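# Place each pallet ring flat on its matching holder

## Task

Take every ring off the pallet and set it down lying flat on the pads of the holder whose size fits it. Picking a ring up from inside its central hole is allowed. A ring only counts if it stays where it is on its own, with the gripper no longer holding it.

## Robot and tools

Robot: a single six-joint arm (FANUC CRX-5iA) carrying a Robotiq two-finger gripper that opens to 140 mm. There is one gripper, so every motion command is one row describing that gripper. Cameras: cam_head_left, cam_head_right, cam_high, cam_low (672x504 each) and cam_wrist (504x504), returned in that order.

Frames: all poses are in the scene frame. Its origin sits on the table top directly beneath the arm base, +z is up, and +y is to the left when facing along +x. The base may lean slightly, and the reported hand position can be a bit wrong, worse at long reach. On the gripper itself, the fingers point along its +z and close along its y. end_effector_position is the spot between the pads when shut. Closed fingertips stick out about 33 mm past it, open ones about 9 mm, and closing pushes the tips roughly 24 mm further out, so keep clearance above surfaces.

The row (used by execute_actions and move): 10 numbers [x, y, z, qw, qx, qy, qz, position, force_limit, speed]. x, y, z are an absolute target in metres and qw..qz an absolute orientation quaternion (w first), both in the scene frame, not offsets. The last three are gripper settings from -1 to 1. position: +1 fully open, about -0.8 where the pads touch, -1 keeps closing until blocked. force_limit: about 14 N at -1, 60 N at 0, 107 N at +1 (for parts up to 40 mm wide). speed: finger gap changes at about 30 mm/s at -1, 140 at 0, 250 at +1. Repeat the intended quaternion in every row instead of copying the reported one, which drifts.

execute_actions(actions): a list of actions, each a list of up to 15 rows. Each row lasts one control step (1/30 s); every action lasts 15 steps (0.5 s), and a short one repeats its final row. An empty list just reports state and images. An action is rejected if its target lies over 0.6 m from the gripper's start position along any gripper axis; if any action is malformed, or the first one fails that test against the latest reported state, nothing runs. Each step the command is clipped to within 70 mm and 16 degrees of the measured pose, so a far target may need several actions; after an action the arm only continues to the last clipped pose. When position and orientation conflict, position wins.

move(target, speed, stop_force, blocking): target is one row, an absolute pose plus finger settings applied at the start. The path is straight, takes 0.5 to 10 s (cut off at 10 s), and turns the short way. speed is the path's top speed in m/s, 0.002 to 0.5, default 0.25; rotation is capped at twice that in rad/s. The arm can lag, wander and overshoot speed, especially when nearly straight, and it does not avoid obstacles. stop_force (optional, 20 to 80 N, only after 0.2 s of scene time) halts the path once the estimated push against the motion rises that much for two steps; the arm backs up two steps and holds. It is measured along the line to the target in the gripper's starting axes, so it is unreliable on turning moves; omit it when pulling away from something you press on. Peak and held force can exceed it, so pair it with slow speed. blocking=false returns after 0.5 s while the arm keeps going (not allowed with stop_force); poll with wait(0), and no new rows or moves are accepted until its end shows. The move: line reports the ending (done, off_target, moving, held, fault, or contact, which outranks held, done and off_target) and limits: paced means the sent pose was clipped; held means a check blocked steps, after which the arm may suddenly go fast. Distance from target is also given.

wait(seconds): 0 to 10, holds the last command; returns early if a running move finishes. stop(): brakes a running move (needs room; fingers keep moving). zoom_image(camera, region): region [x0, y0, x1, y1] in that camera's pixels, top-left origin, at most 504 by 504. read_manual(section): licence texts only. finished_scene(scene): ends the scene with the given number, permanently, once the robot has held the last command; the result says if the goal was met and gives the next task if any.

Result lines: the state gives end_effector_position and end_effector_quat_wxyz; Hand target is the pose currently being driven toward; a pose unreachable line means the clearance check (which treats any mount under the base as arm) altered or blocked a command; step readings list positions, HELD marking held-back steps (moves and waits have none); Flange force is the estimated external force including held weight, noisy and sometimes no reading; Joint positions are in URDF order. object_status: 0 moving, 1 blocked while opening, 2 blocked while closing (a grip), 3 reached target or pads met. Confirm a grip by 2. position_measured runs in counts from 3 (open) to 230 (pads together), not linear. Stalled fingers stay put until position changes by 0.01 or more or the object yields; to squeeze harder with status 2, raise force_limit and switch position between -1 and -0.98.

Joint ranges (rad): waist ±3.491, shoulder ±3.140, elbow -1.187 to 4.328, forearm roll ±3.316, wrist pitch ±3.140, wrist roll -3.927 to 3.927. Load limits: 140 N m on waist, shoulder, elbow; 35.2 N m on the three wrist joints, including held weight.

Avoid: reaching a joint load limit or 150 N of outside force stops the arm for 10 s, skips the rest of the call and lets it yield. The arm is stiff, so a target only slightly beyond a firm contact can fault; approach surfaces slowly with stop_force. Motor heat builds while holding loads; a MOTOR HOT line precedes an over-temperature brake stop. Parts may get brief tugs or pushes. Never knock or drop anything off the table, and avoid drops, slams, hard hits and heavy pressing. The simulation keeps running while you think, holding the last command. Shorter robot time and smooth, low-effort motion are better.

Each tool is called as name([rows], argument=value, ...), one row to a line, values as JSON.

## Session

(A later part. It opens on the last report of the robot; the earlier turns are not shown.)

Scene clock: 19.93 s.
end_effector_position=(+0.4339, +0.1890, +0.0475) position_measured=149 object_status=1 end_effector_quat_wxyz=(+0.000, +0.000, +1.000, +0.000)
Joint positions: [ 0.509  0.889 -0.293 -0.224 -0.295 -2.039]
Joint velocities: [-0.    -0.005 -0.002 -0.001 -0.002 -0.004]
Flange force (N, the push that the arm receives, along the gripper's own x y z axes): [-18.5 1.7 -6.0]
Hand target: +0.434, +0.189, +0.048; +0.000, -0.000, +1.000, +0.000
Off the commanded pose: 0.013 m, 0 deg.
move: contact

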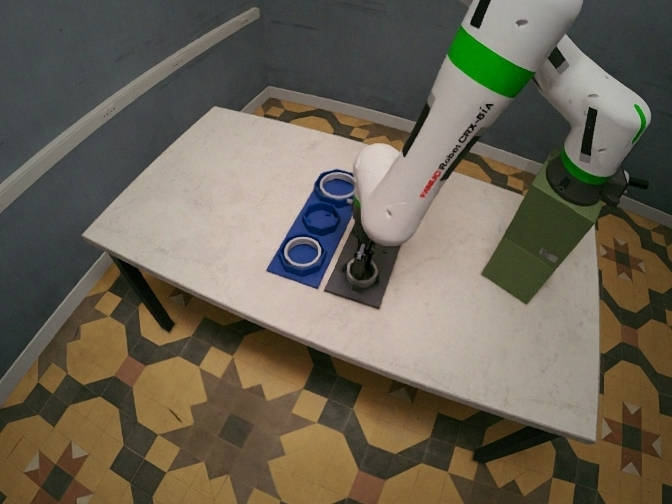

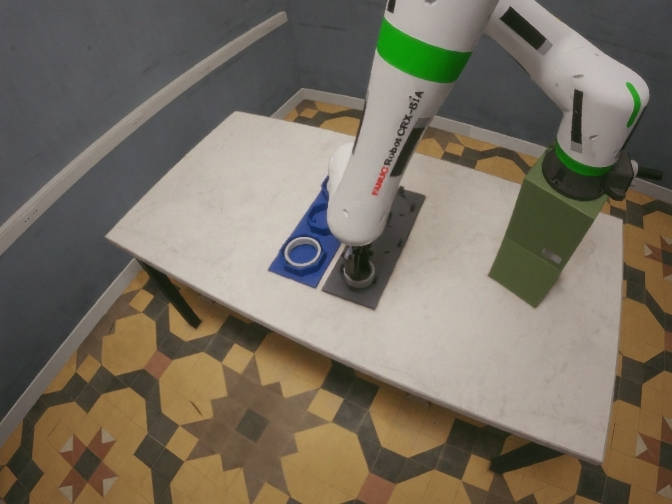

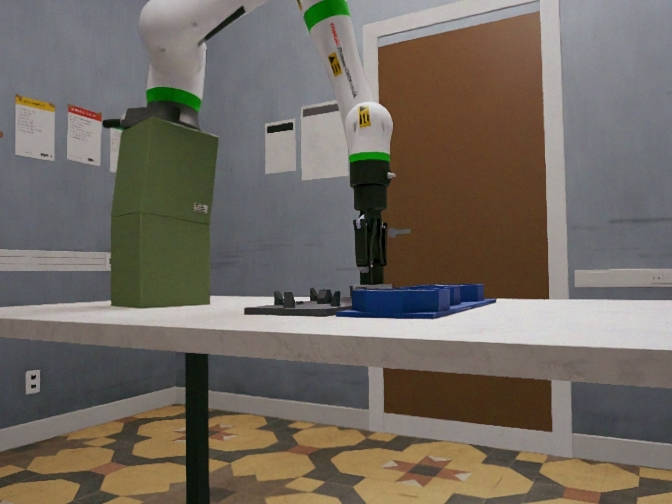

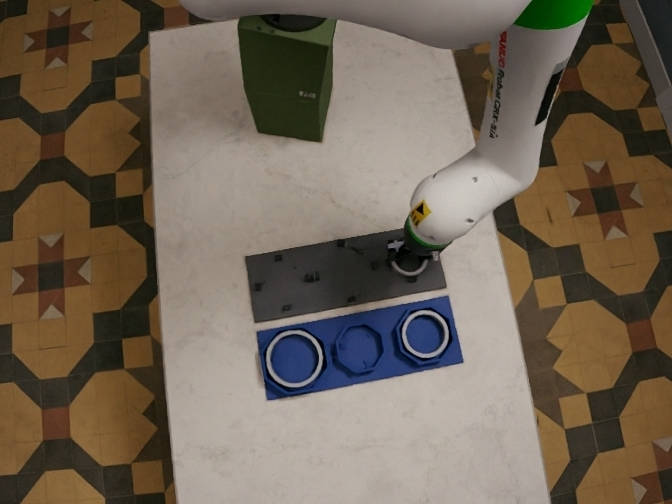

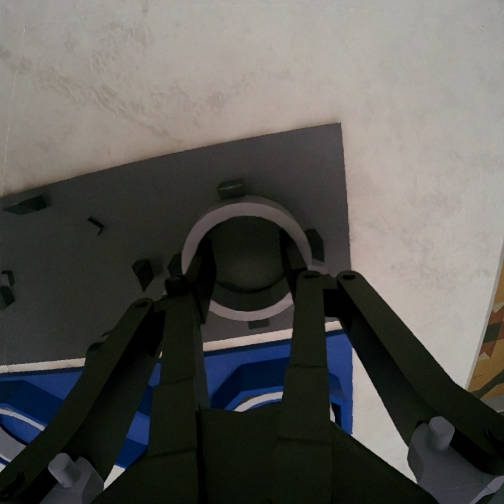

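move(target=[0.434,0.189,0.049,0,0,1,0,-0.35,0.3,0], speed=0.01)

move(target=[0.434,0.189,0.09,0,0,1,0,-0.35,0.3,0], speed=0.1)

move(target=[0.612,0.194,0.075,0,0,1,0,-0.08,0.3,0], speed=0.2)

Scene clock: 23.90 s.
end_effector_position=(+0.4340, +0.1890, +0.0490) position_measured=173 object_status=3 end_effector_quat_wxyz=(-0.000, -0.000, +1.000, -0.000)
Joint positions: [ 0.509  0.886 -0.295 -0.222 -0.297 -2.04 ]
Joint velocities: [ 0.     0.     0.001 -0.    -0.     0.001]
Flange force (N, the push that the arm receives, along the gripper's own x y z axes): [-2.2 1.7 -0.2]
Hand target: +0.434, +0.189, +0.049; +0.000, +0.000, +1.000, -0.000
Off the commanded pose: 0.000 m, 0 deg.
move: done

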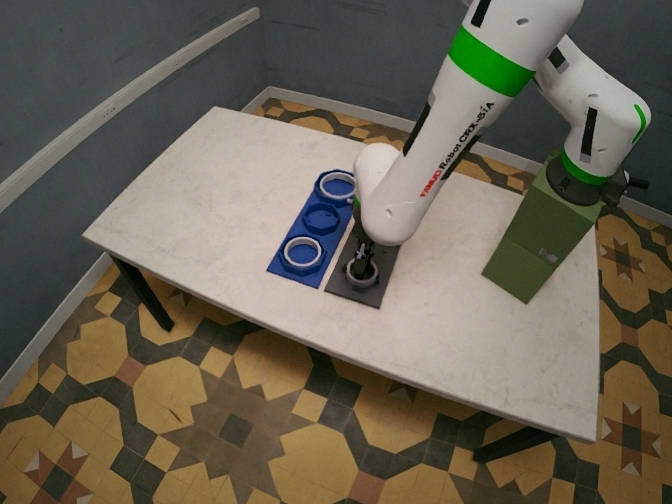

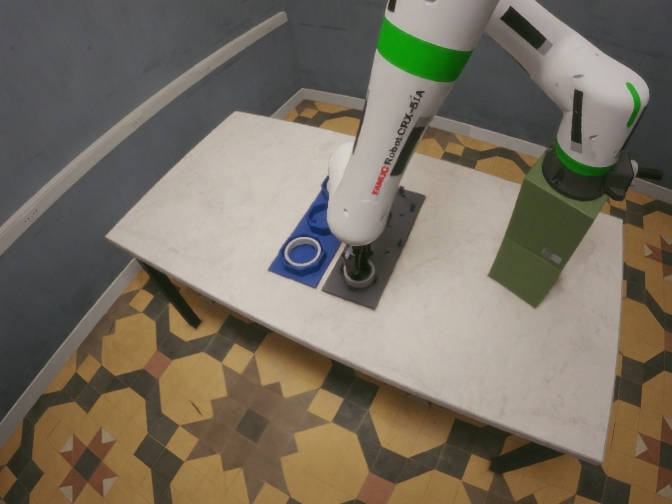

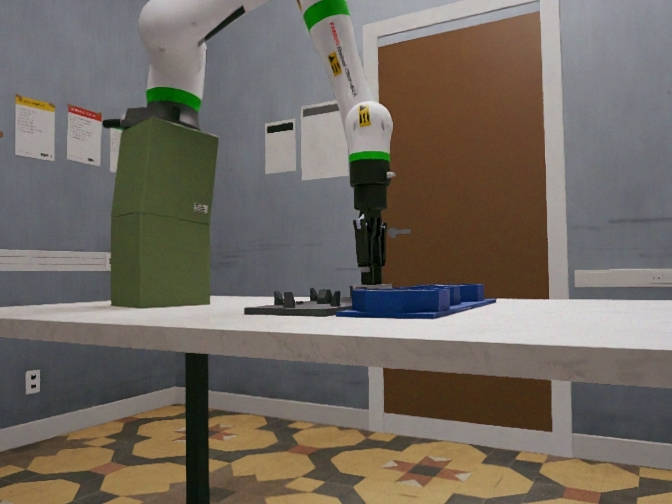

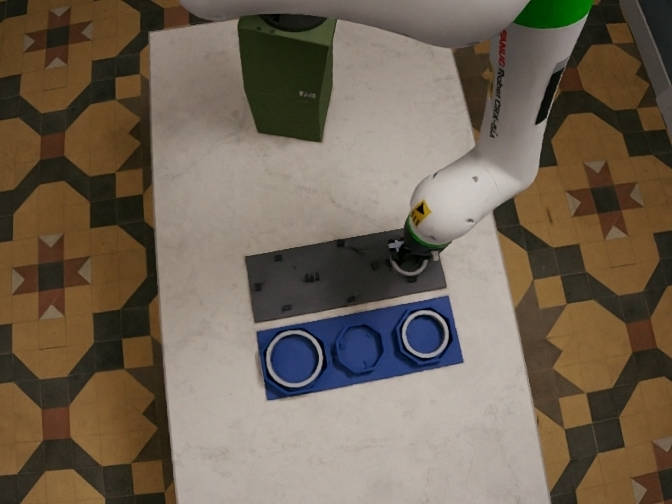

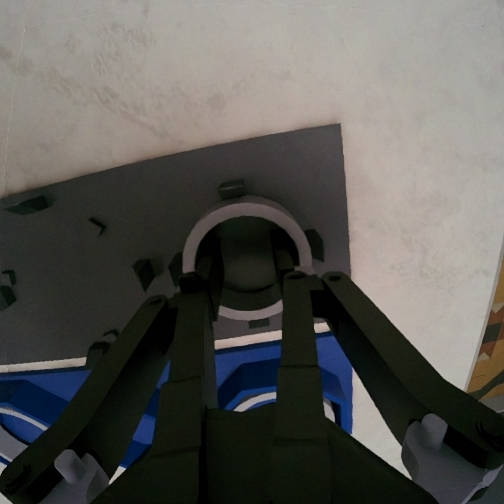

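Scene clock: 24.67 s.
end_effector_position=(+0.4340, +0.1890, +0.0899) position_measured=173 object_status=3 end_effector_quat_wxyz=(-0.000, +0.000, +1.000, -0.000)
Joint positions: [ 0.504  0.783 -0.345 -0.191 -0.349 -2.069]
Joint velocities: [ 0.    -0.001 -0.001  0.001 -0.    -0.002]
Flange force (N, the push that the arm receives, along the gripper's own x y z axes): [-1.9 1.5 -2.1]
Hand target: +0.434, +0.189, +0.090; +0.000, -0.000, +1.000, -0.000
Off the commanded pose: 0.000 m, 0 deg.
move: done

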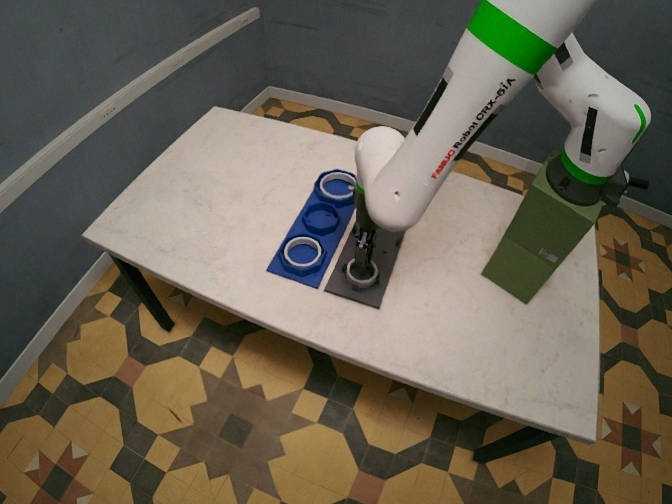

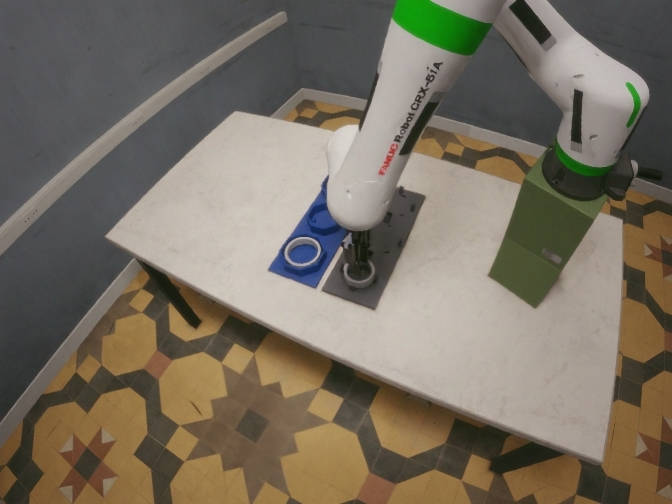

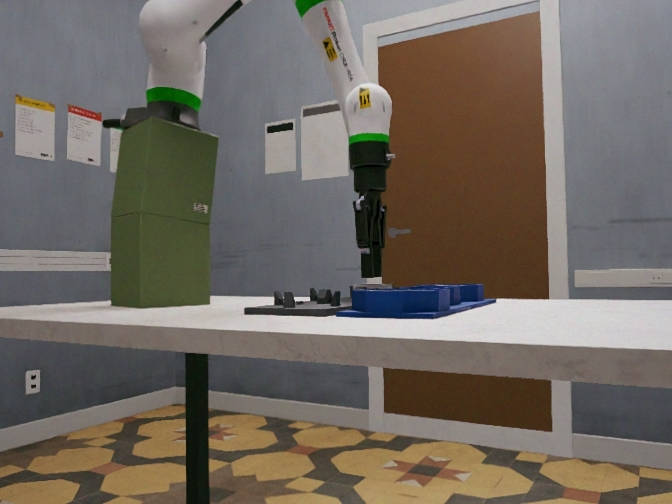

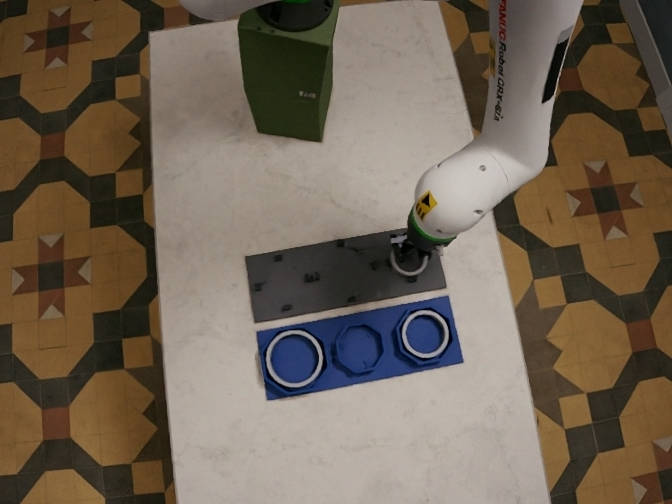

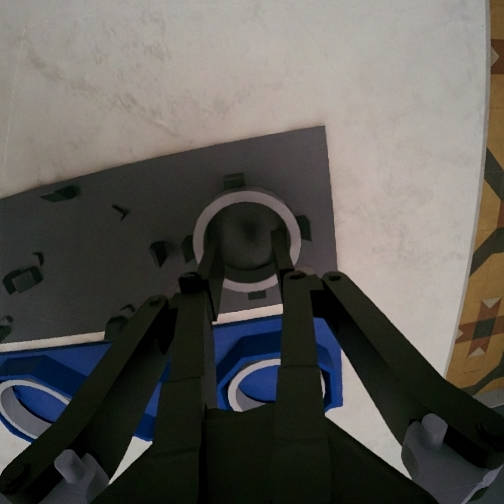

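Scene clock: 26.00 s.
end_effector_position=(+0.6118, +0.1943, +0.0745) position_measured=139 object_status=3 end_effector_quat_wxyz=(-0.000, -0.000, +1.000, +0.000)
Joint positions: [ 0.332  1.023  0.188 -0.136 -0.654 -1.969]
Joint velocities: [-0.     0.     0.001 -0.003 -0.001 -0.   ]
Flange force (N, the push that the arm receives, along the gripper's own x y z axes): [-3.3 1.8 -1.9]
Hand target: +0.612, +0.194, +0.074; -0.000, -0.000, +1.000, +0.000
Off the commanded pose: 0.001 m, 0 deg.
move: done

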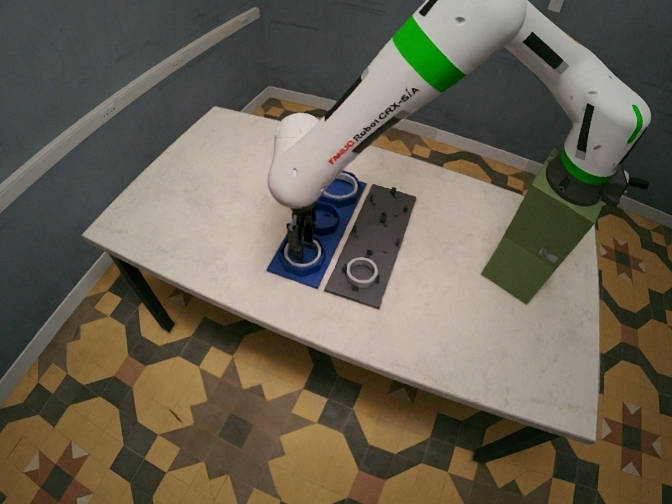

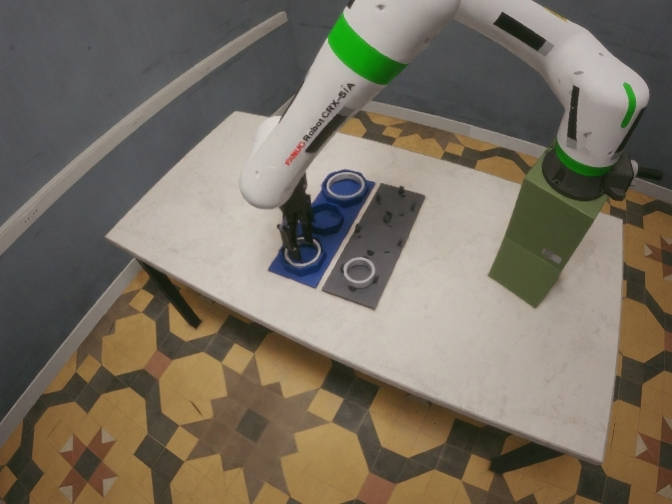

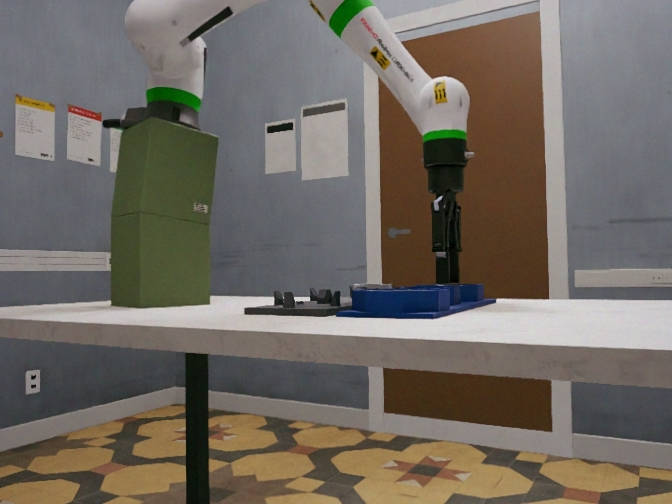

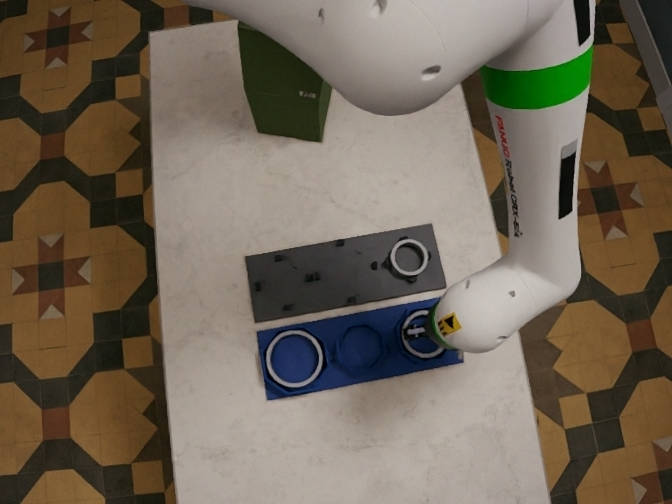

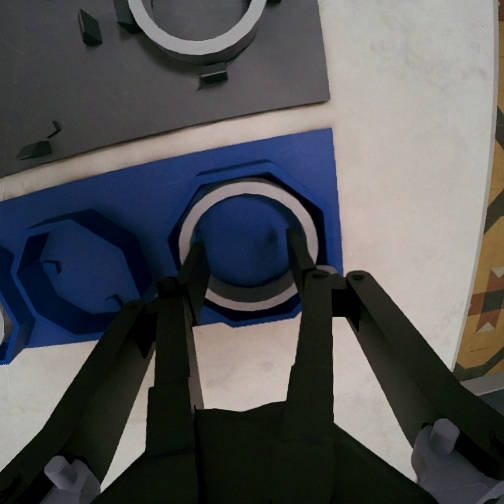

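move(target=[0.612,0.194,0.041,0,0,1,0,-0.08,0.3,0], speed=0.04)

move(target=[0.612,0.194,0.041,0,0,1,0,1,0.3,0], speed=0.04)

move(target=[0.612,0.194,0.09,0,0,1,0,1,0.3,0], speed=0.1)

move(target=[0.4435,-0.109,0.085,0,0,1,0,1,0.3,0], speed=0.2)

move(target=[0.4435,-0.109,0.066,0,0,1,0,1,0.3,0], speed=0.04)

move(target=[0.4435,-0.109,0.035,0,0,1,0,1,0.3,0], speed=0.01, stop_force=20)

Scene clock: 38.67 s.
end_effector_position=(+0.6120, +0.1940, +0.0411) position_measured=139 object_status=3 end_effector_quat_wxyz=(+0.000, +0.000, +1.000, -0.000)
Joint positions: [ 0.336  1.09   0.223 -0.139 -0.621 -1.968]
Joint velocities: [ 0.     0.001  0.     0.     0.    -0.   ]
Flange force (N, the push that the arm receives, along the gripper's own x y z axes): [-1.0 0.5 -2.6]
Hand target: +0.612, +0.194, +0.041; +0.000, +0.000, +1.000, -0.000
Off the commanded pose: 0.000 m, 0 deg.
move: done

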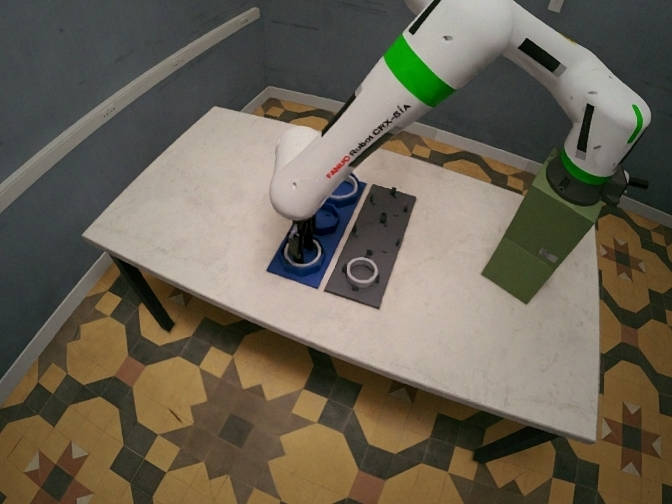

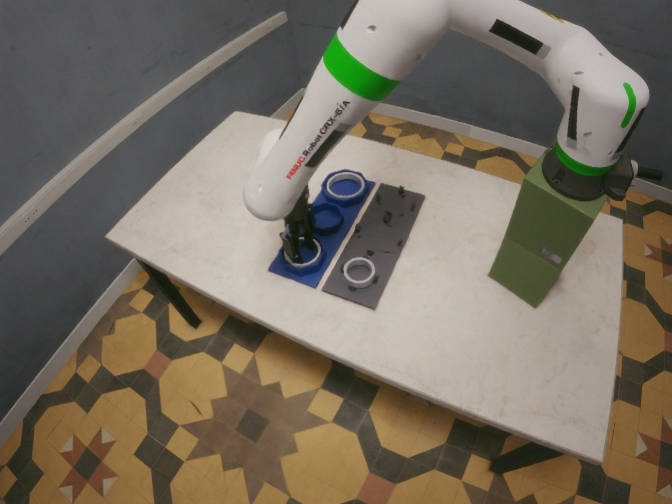

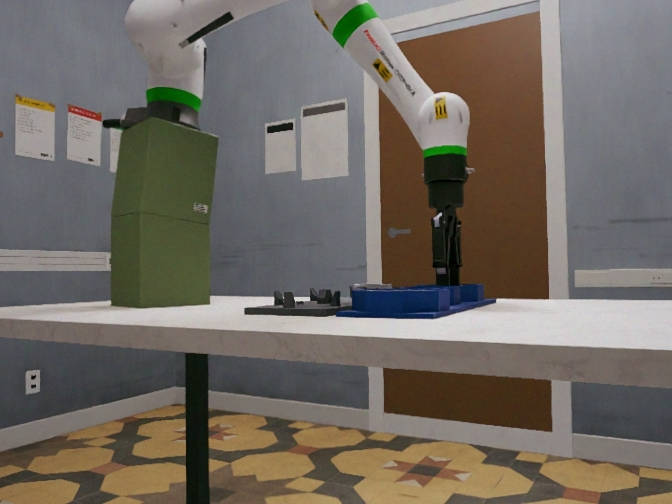

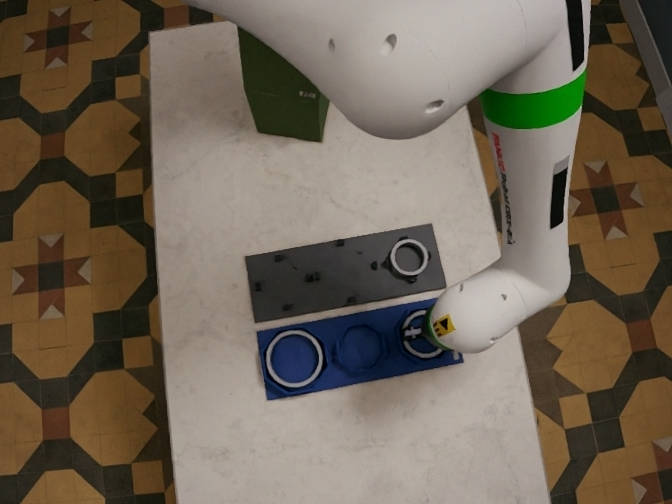

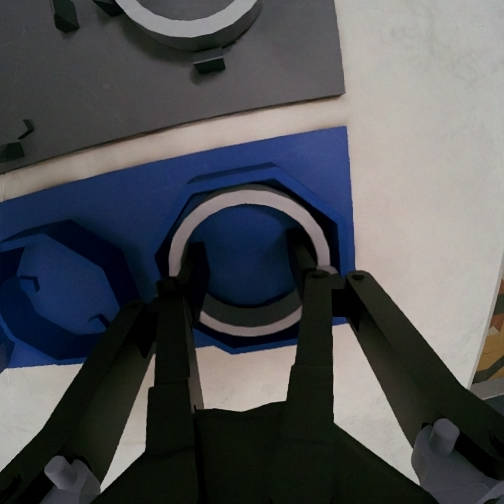

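Scene clock: 39.37 s.
end_effector_position=(+0.6120, +0.1940, +0.0410) position_measured=117 object_status=1 end_effector_quat_wxyz=(+0.000, -0.000, +1.000, +0.000)
Joint positions: [ 0.336  1.09   0.223 -0.139 -0.621 -1.968]
Joint velocities: [-0.     0.001  0.    -0.     0.     0.001]
Flange force (N, the push that the arm receives, along the gripper's own x y z axes): [-7.1 20.0 -41.1]
Hand target: +0.612, +0.194, +0.041; +0.000, -0.000, +1.000, +0.000
Off the commanded pose: 0.000 m, 0 deg.
move: done

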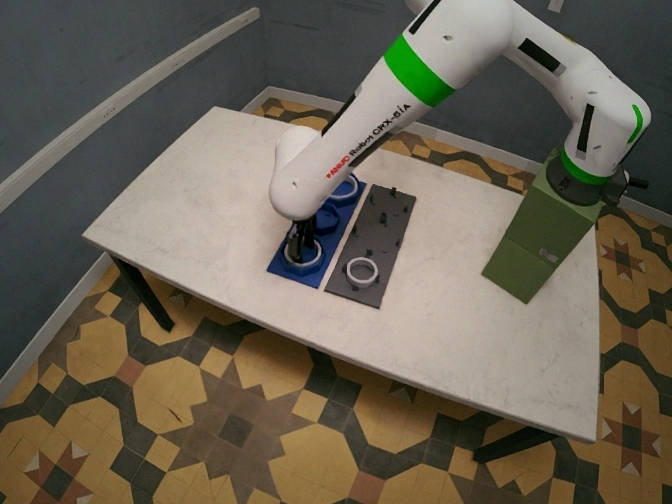

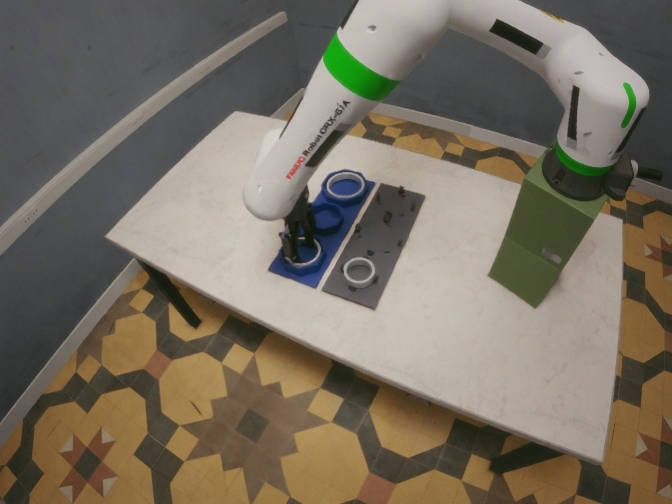

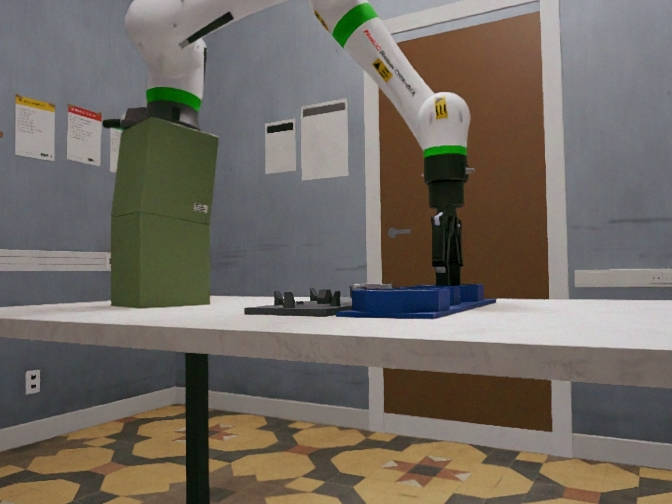

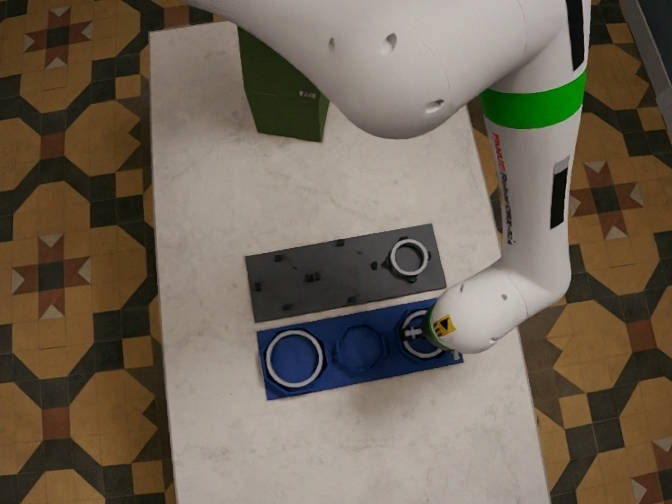

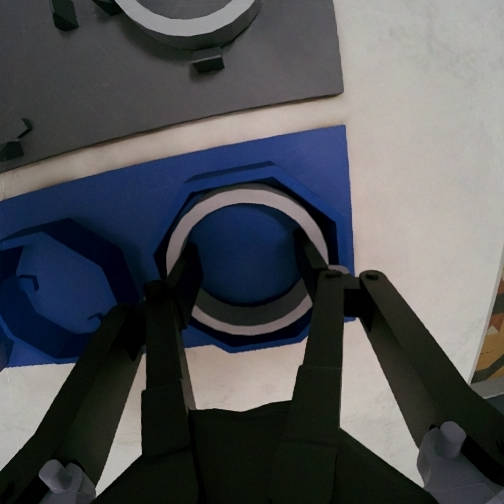

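Scene clock: 40.17 s.
end_effector_position=(+0.6120, +0.1940, +0.0899) position_measured=117 object_status=1 end_effector_quat_wxyz=(-0.000, -0.000, +1.000, +0.000)
Joint positions: [ 0.33   0.992  0.174 -0.131 -0.67  -1.972]
Joint velocities: [ 0.    -0.001 -0.001  0.002 -0.    -0.001]
Flange force (N, the push that the arm receives, along the gripper's own x y z axes): [-1.5 0.9 3.9]
Hand target: +0.612, +0.194, +0.090; -0.000, -0.000, +1.000, +0.000
Off the commanded pose: 0.000 m, 0 deg.
move: done

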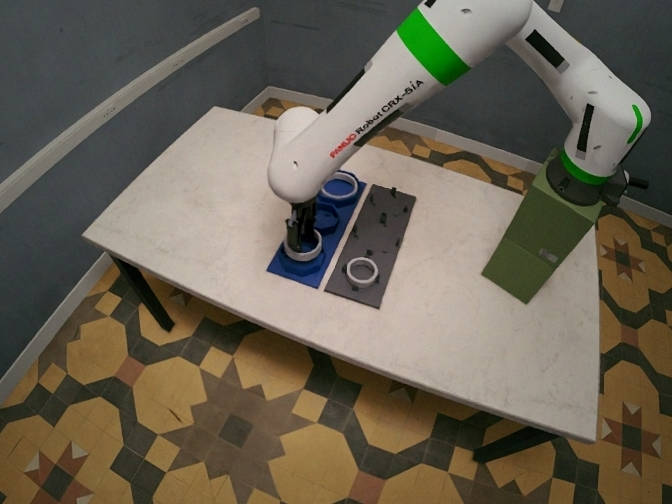

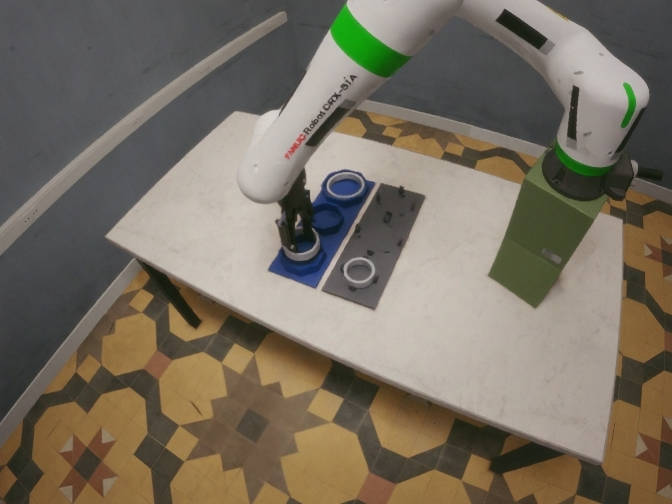

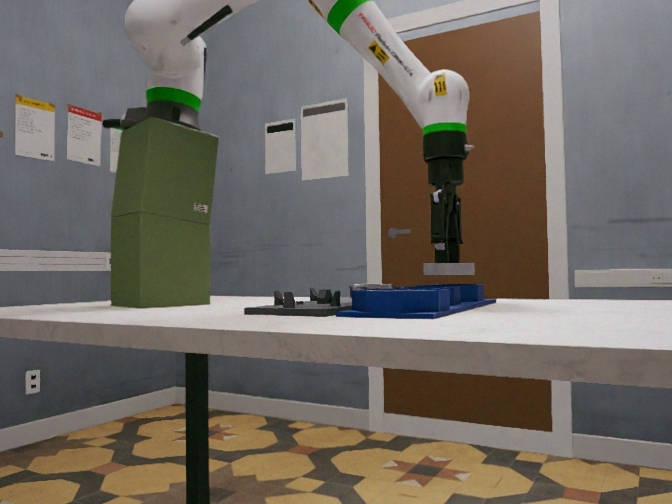

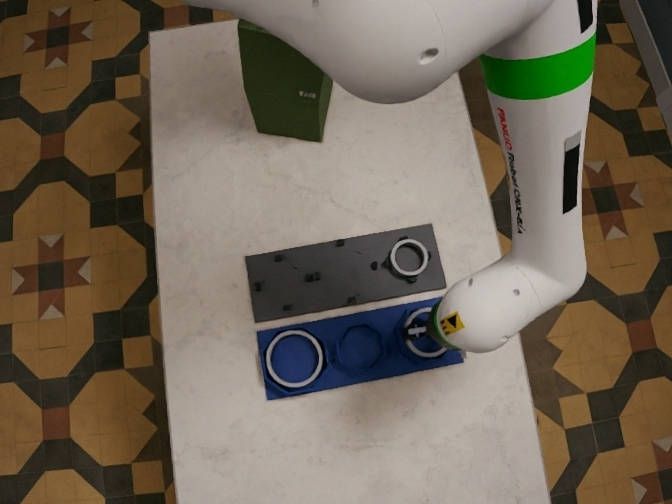

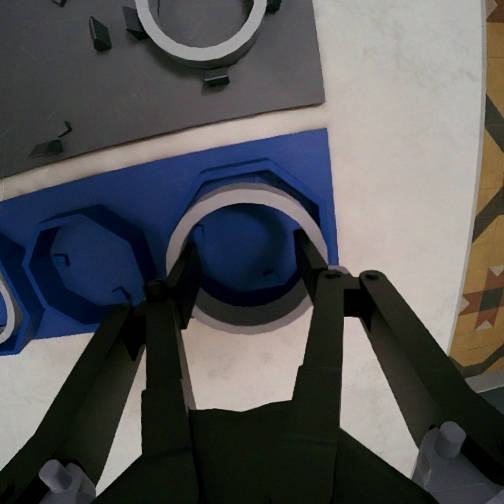

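Scene clock: 42.30 s.
end_effector_position=(+0.4425, -0.1069, +0.0856) position_measured=117 object_status=1 end_effector_quat_wxyz=(-0.000, +0.000, +1.000, +0.002)
Joint positions: [-0.146  0.862 -0.314 -0.323 -0.372 -1.296]
Joint velocities: [-0.001  0.001  0.    -0.001 -0.     0.   ]
Flange force (N, the push that the arm receives, along the gripper's own x y z axes): [-2.0 2.9 3.5]
Hand target: +0.443, -0.107, +0.086; -0.000, +0.000, +1.000, +0.002
Off the commanded pose: 0.002 m, 0 deg.
move: done

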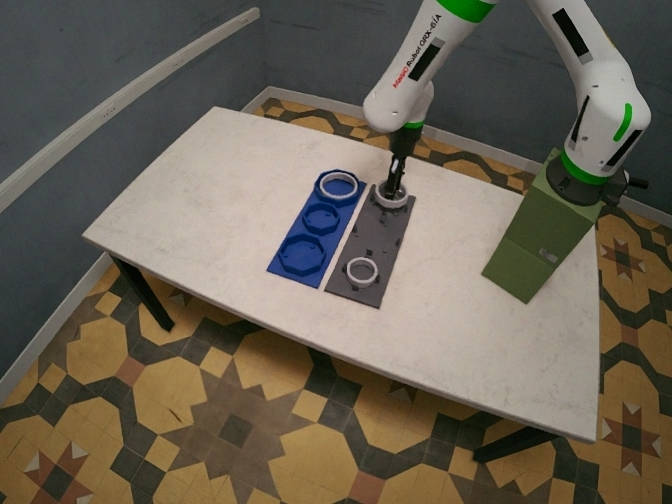

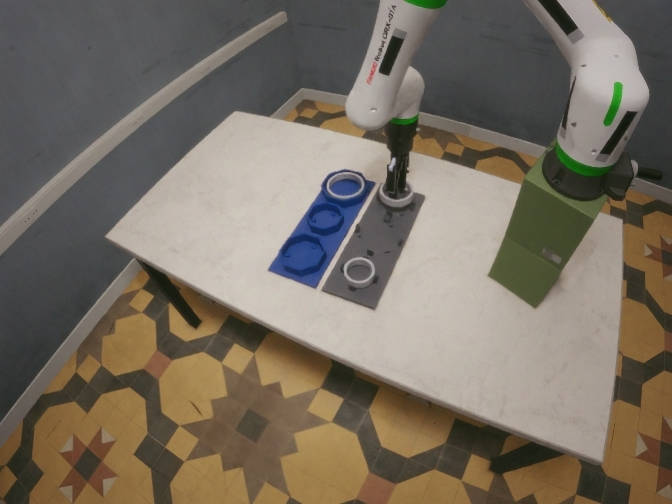

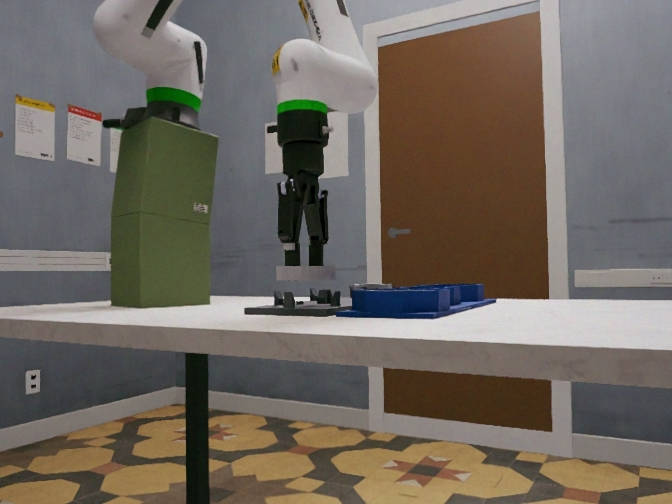

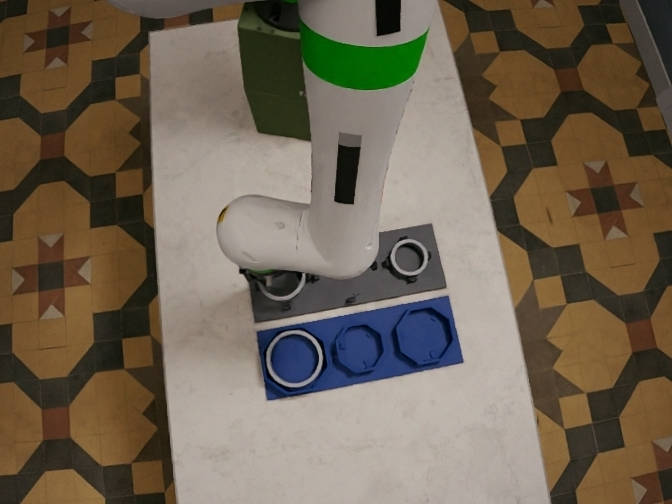

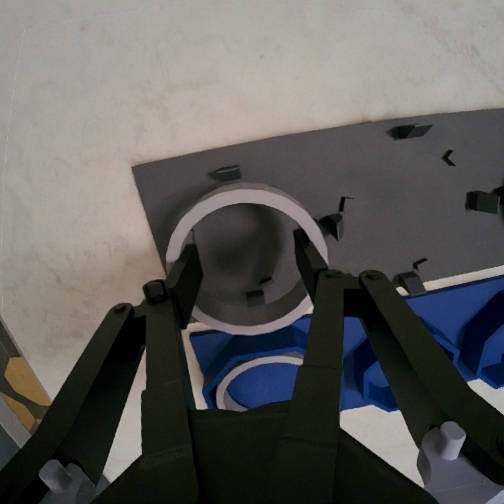

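Scene clock: 43.07 s.
end_effector_position=(+0.4435, -0.1090, +0.0660) position_measured=117 object_status=1 end_effector_quat_wxyz=(+0.000, +0.000, +1.000, +0.000)
Joint positions: [-0.144  0.912 -0.289 -0.335 -0.347 -1.283]
Joint velocities: [-0.001  0.001 -0.    -0.002  0.     0.001]
Flange force (N, the push that the arm receives, along the gripper's own x y z axes): [-2.4 0.3 4.9]
Hand target: +0.443, -0.109, +0.066; +0.000, +0.000, +1.000, +0.000
Off the commanded pose: 0.000 m, 0 deg.
move: done

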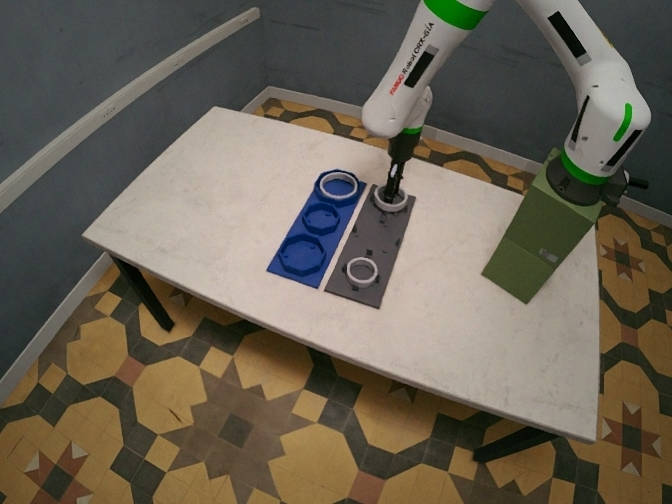

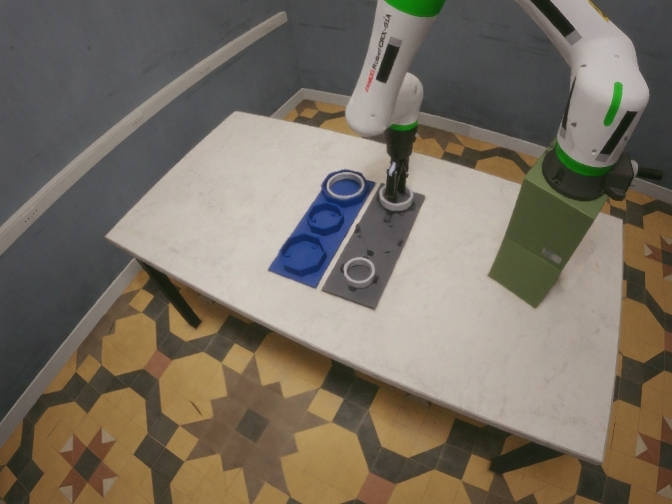

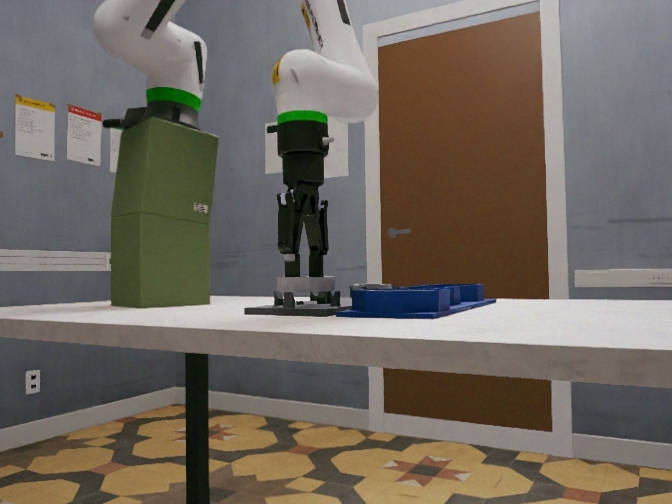

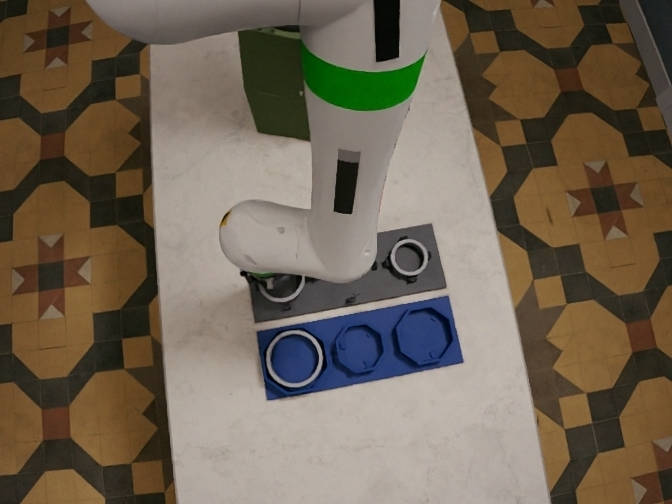

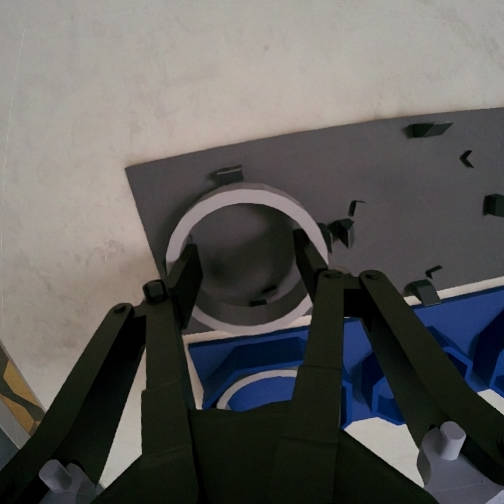

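Scene clock: 45.17 s.
end_effector_position=(+0.4436, -0.1089, +0.0484) position_measured=117 object_status=1 end_effector_quat_wxyz=(+0.000, +0.000, +1.000, +0.000)
Joint positions: [-0.141  0.956 -0.264 -0.354 -0.328 -1.266]
Joint velocities: [-0.    -0.006 -0.002  0.008 -0.006 -0.001]
Flange force (N, the push that the arm receives, along the gripper's own x y z axes): [-28.9 -1.3 -10.8]
Hand target: +0.444, -0.109, +0.049; +0.000, -0.000, +1.000, -0.000
Off the commanded pose: 0.013 m, 0 deg.
move: contact

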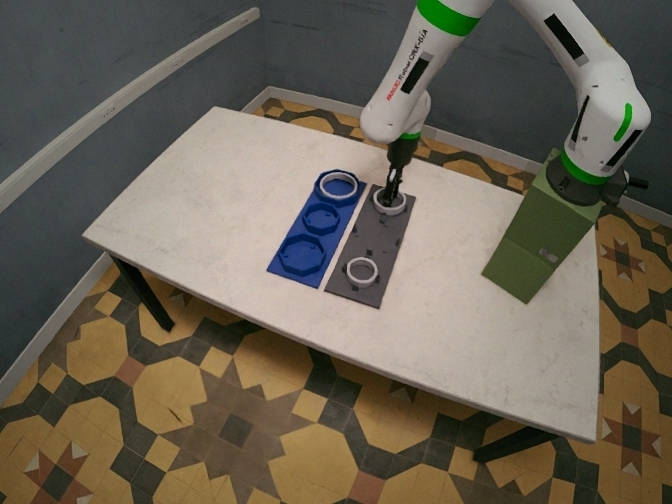

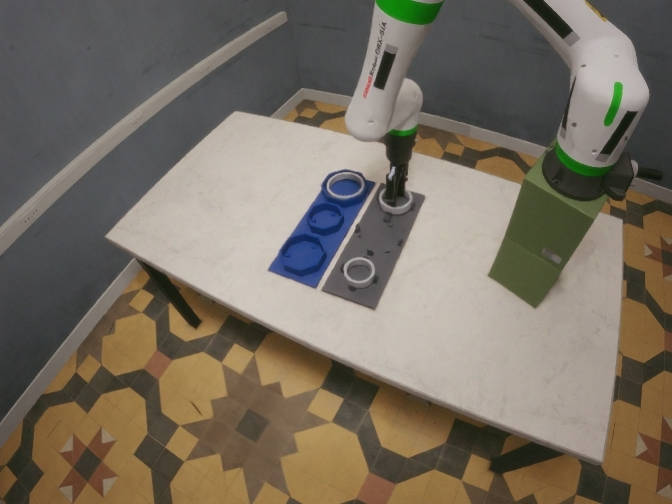

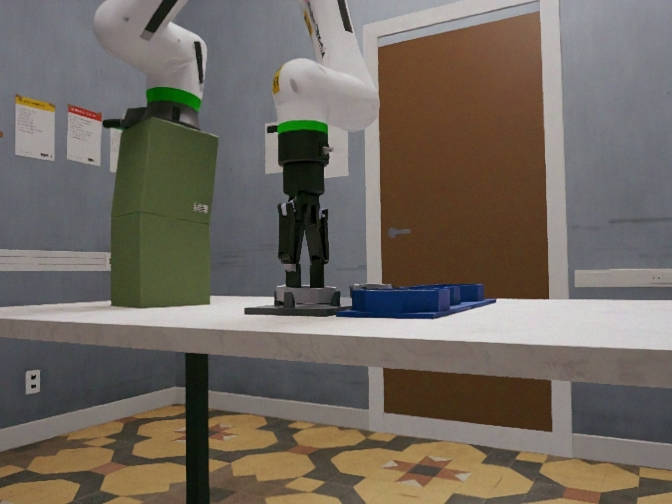

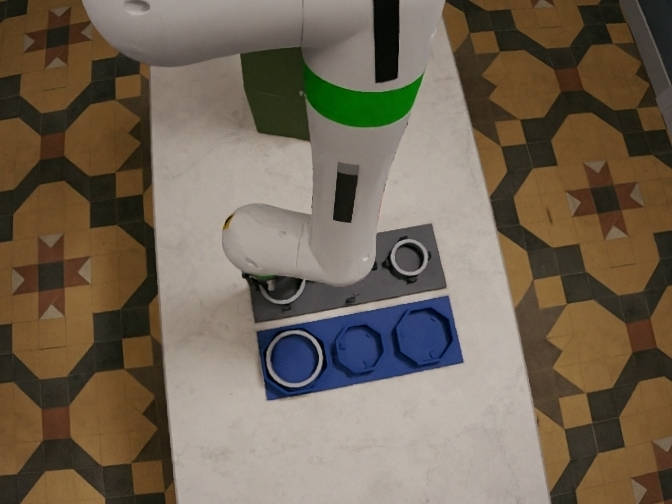

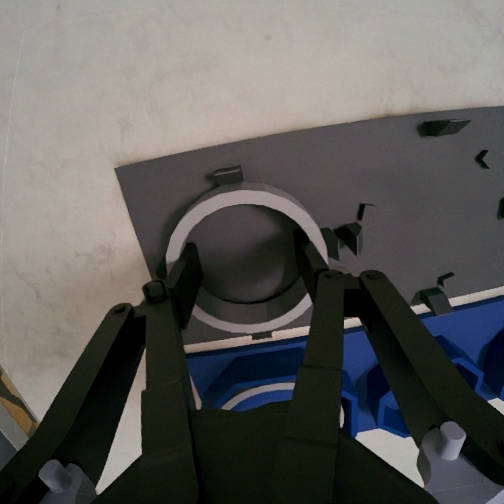

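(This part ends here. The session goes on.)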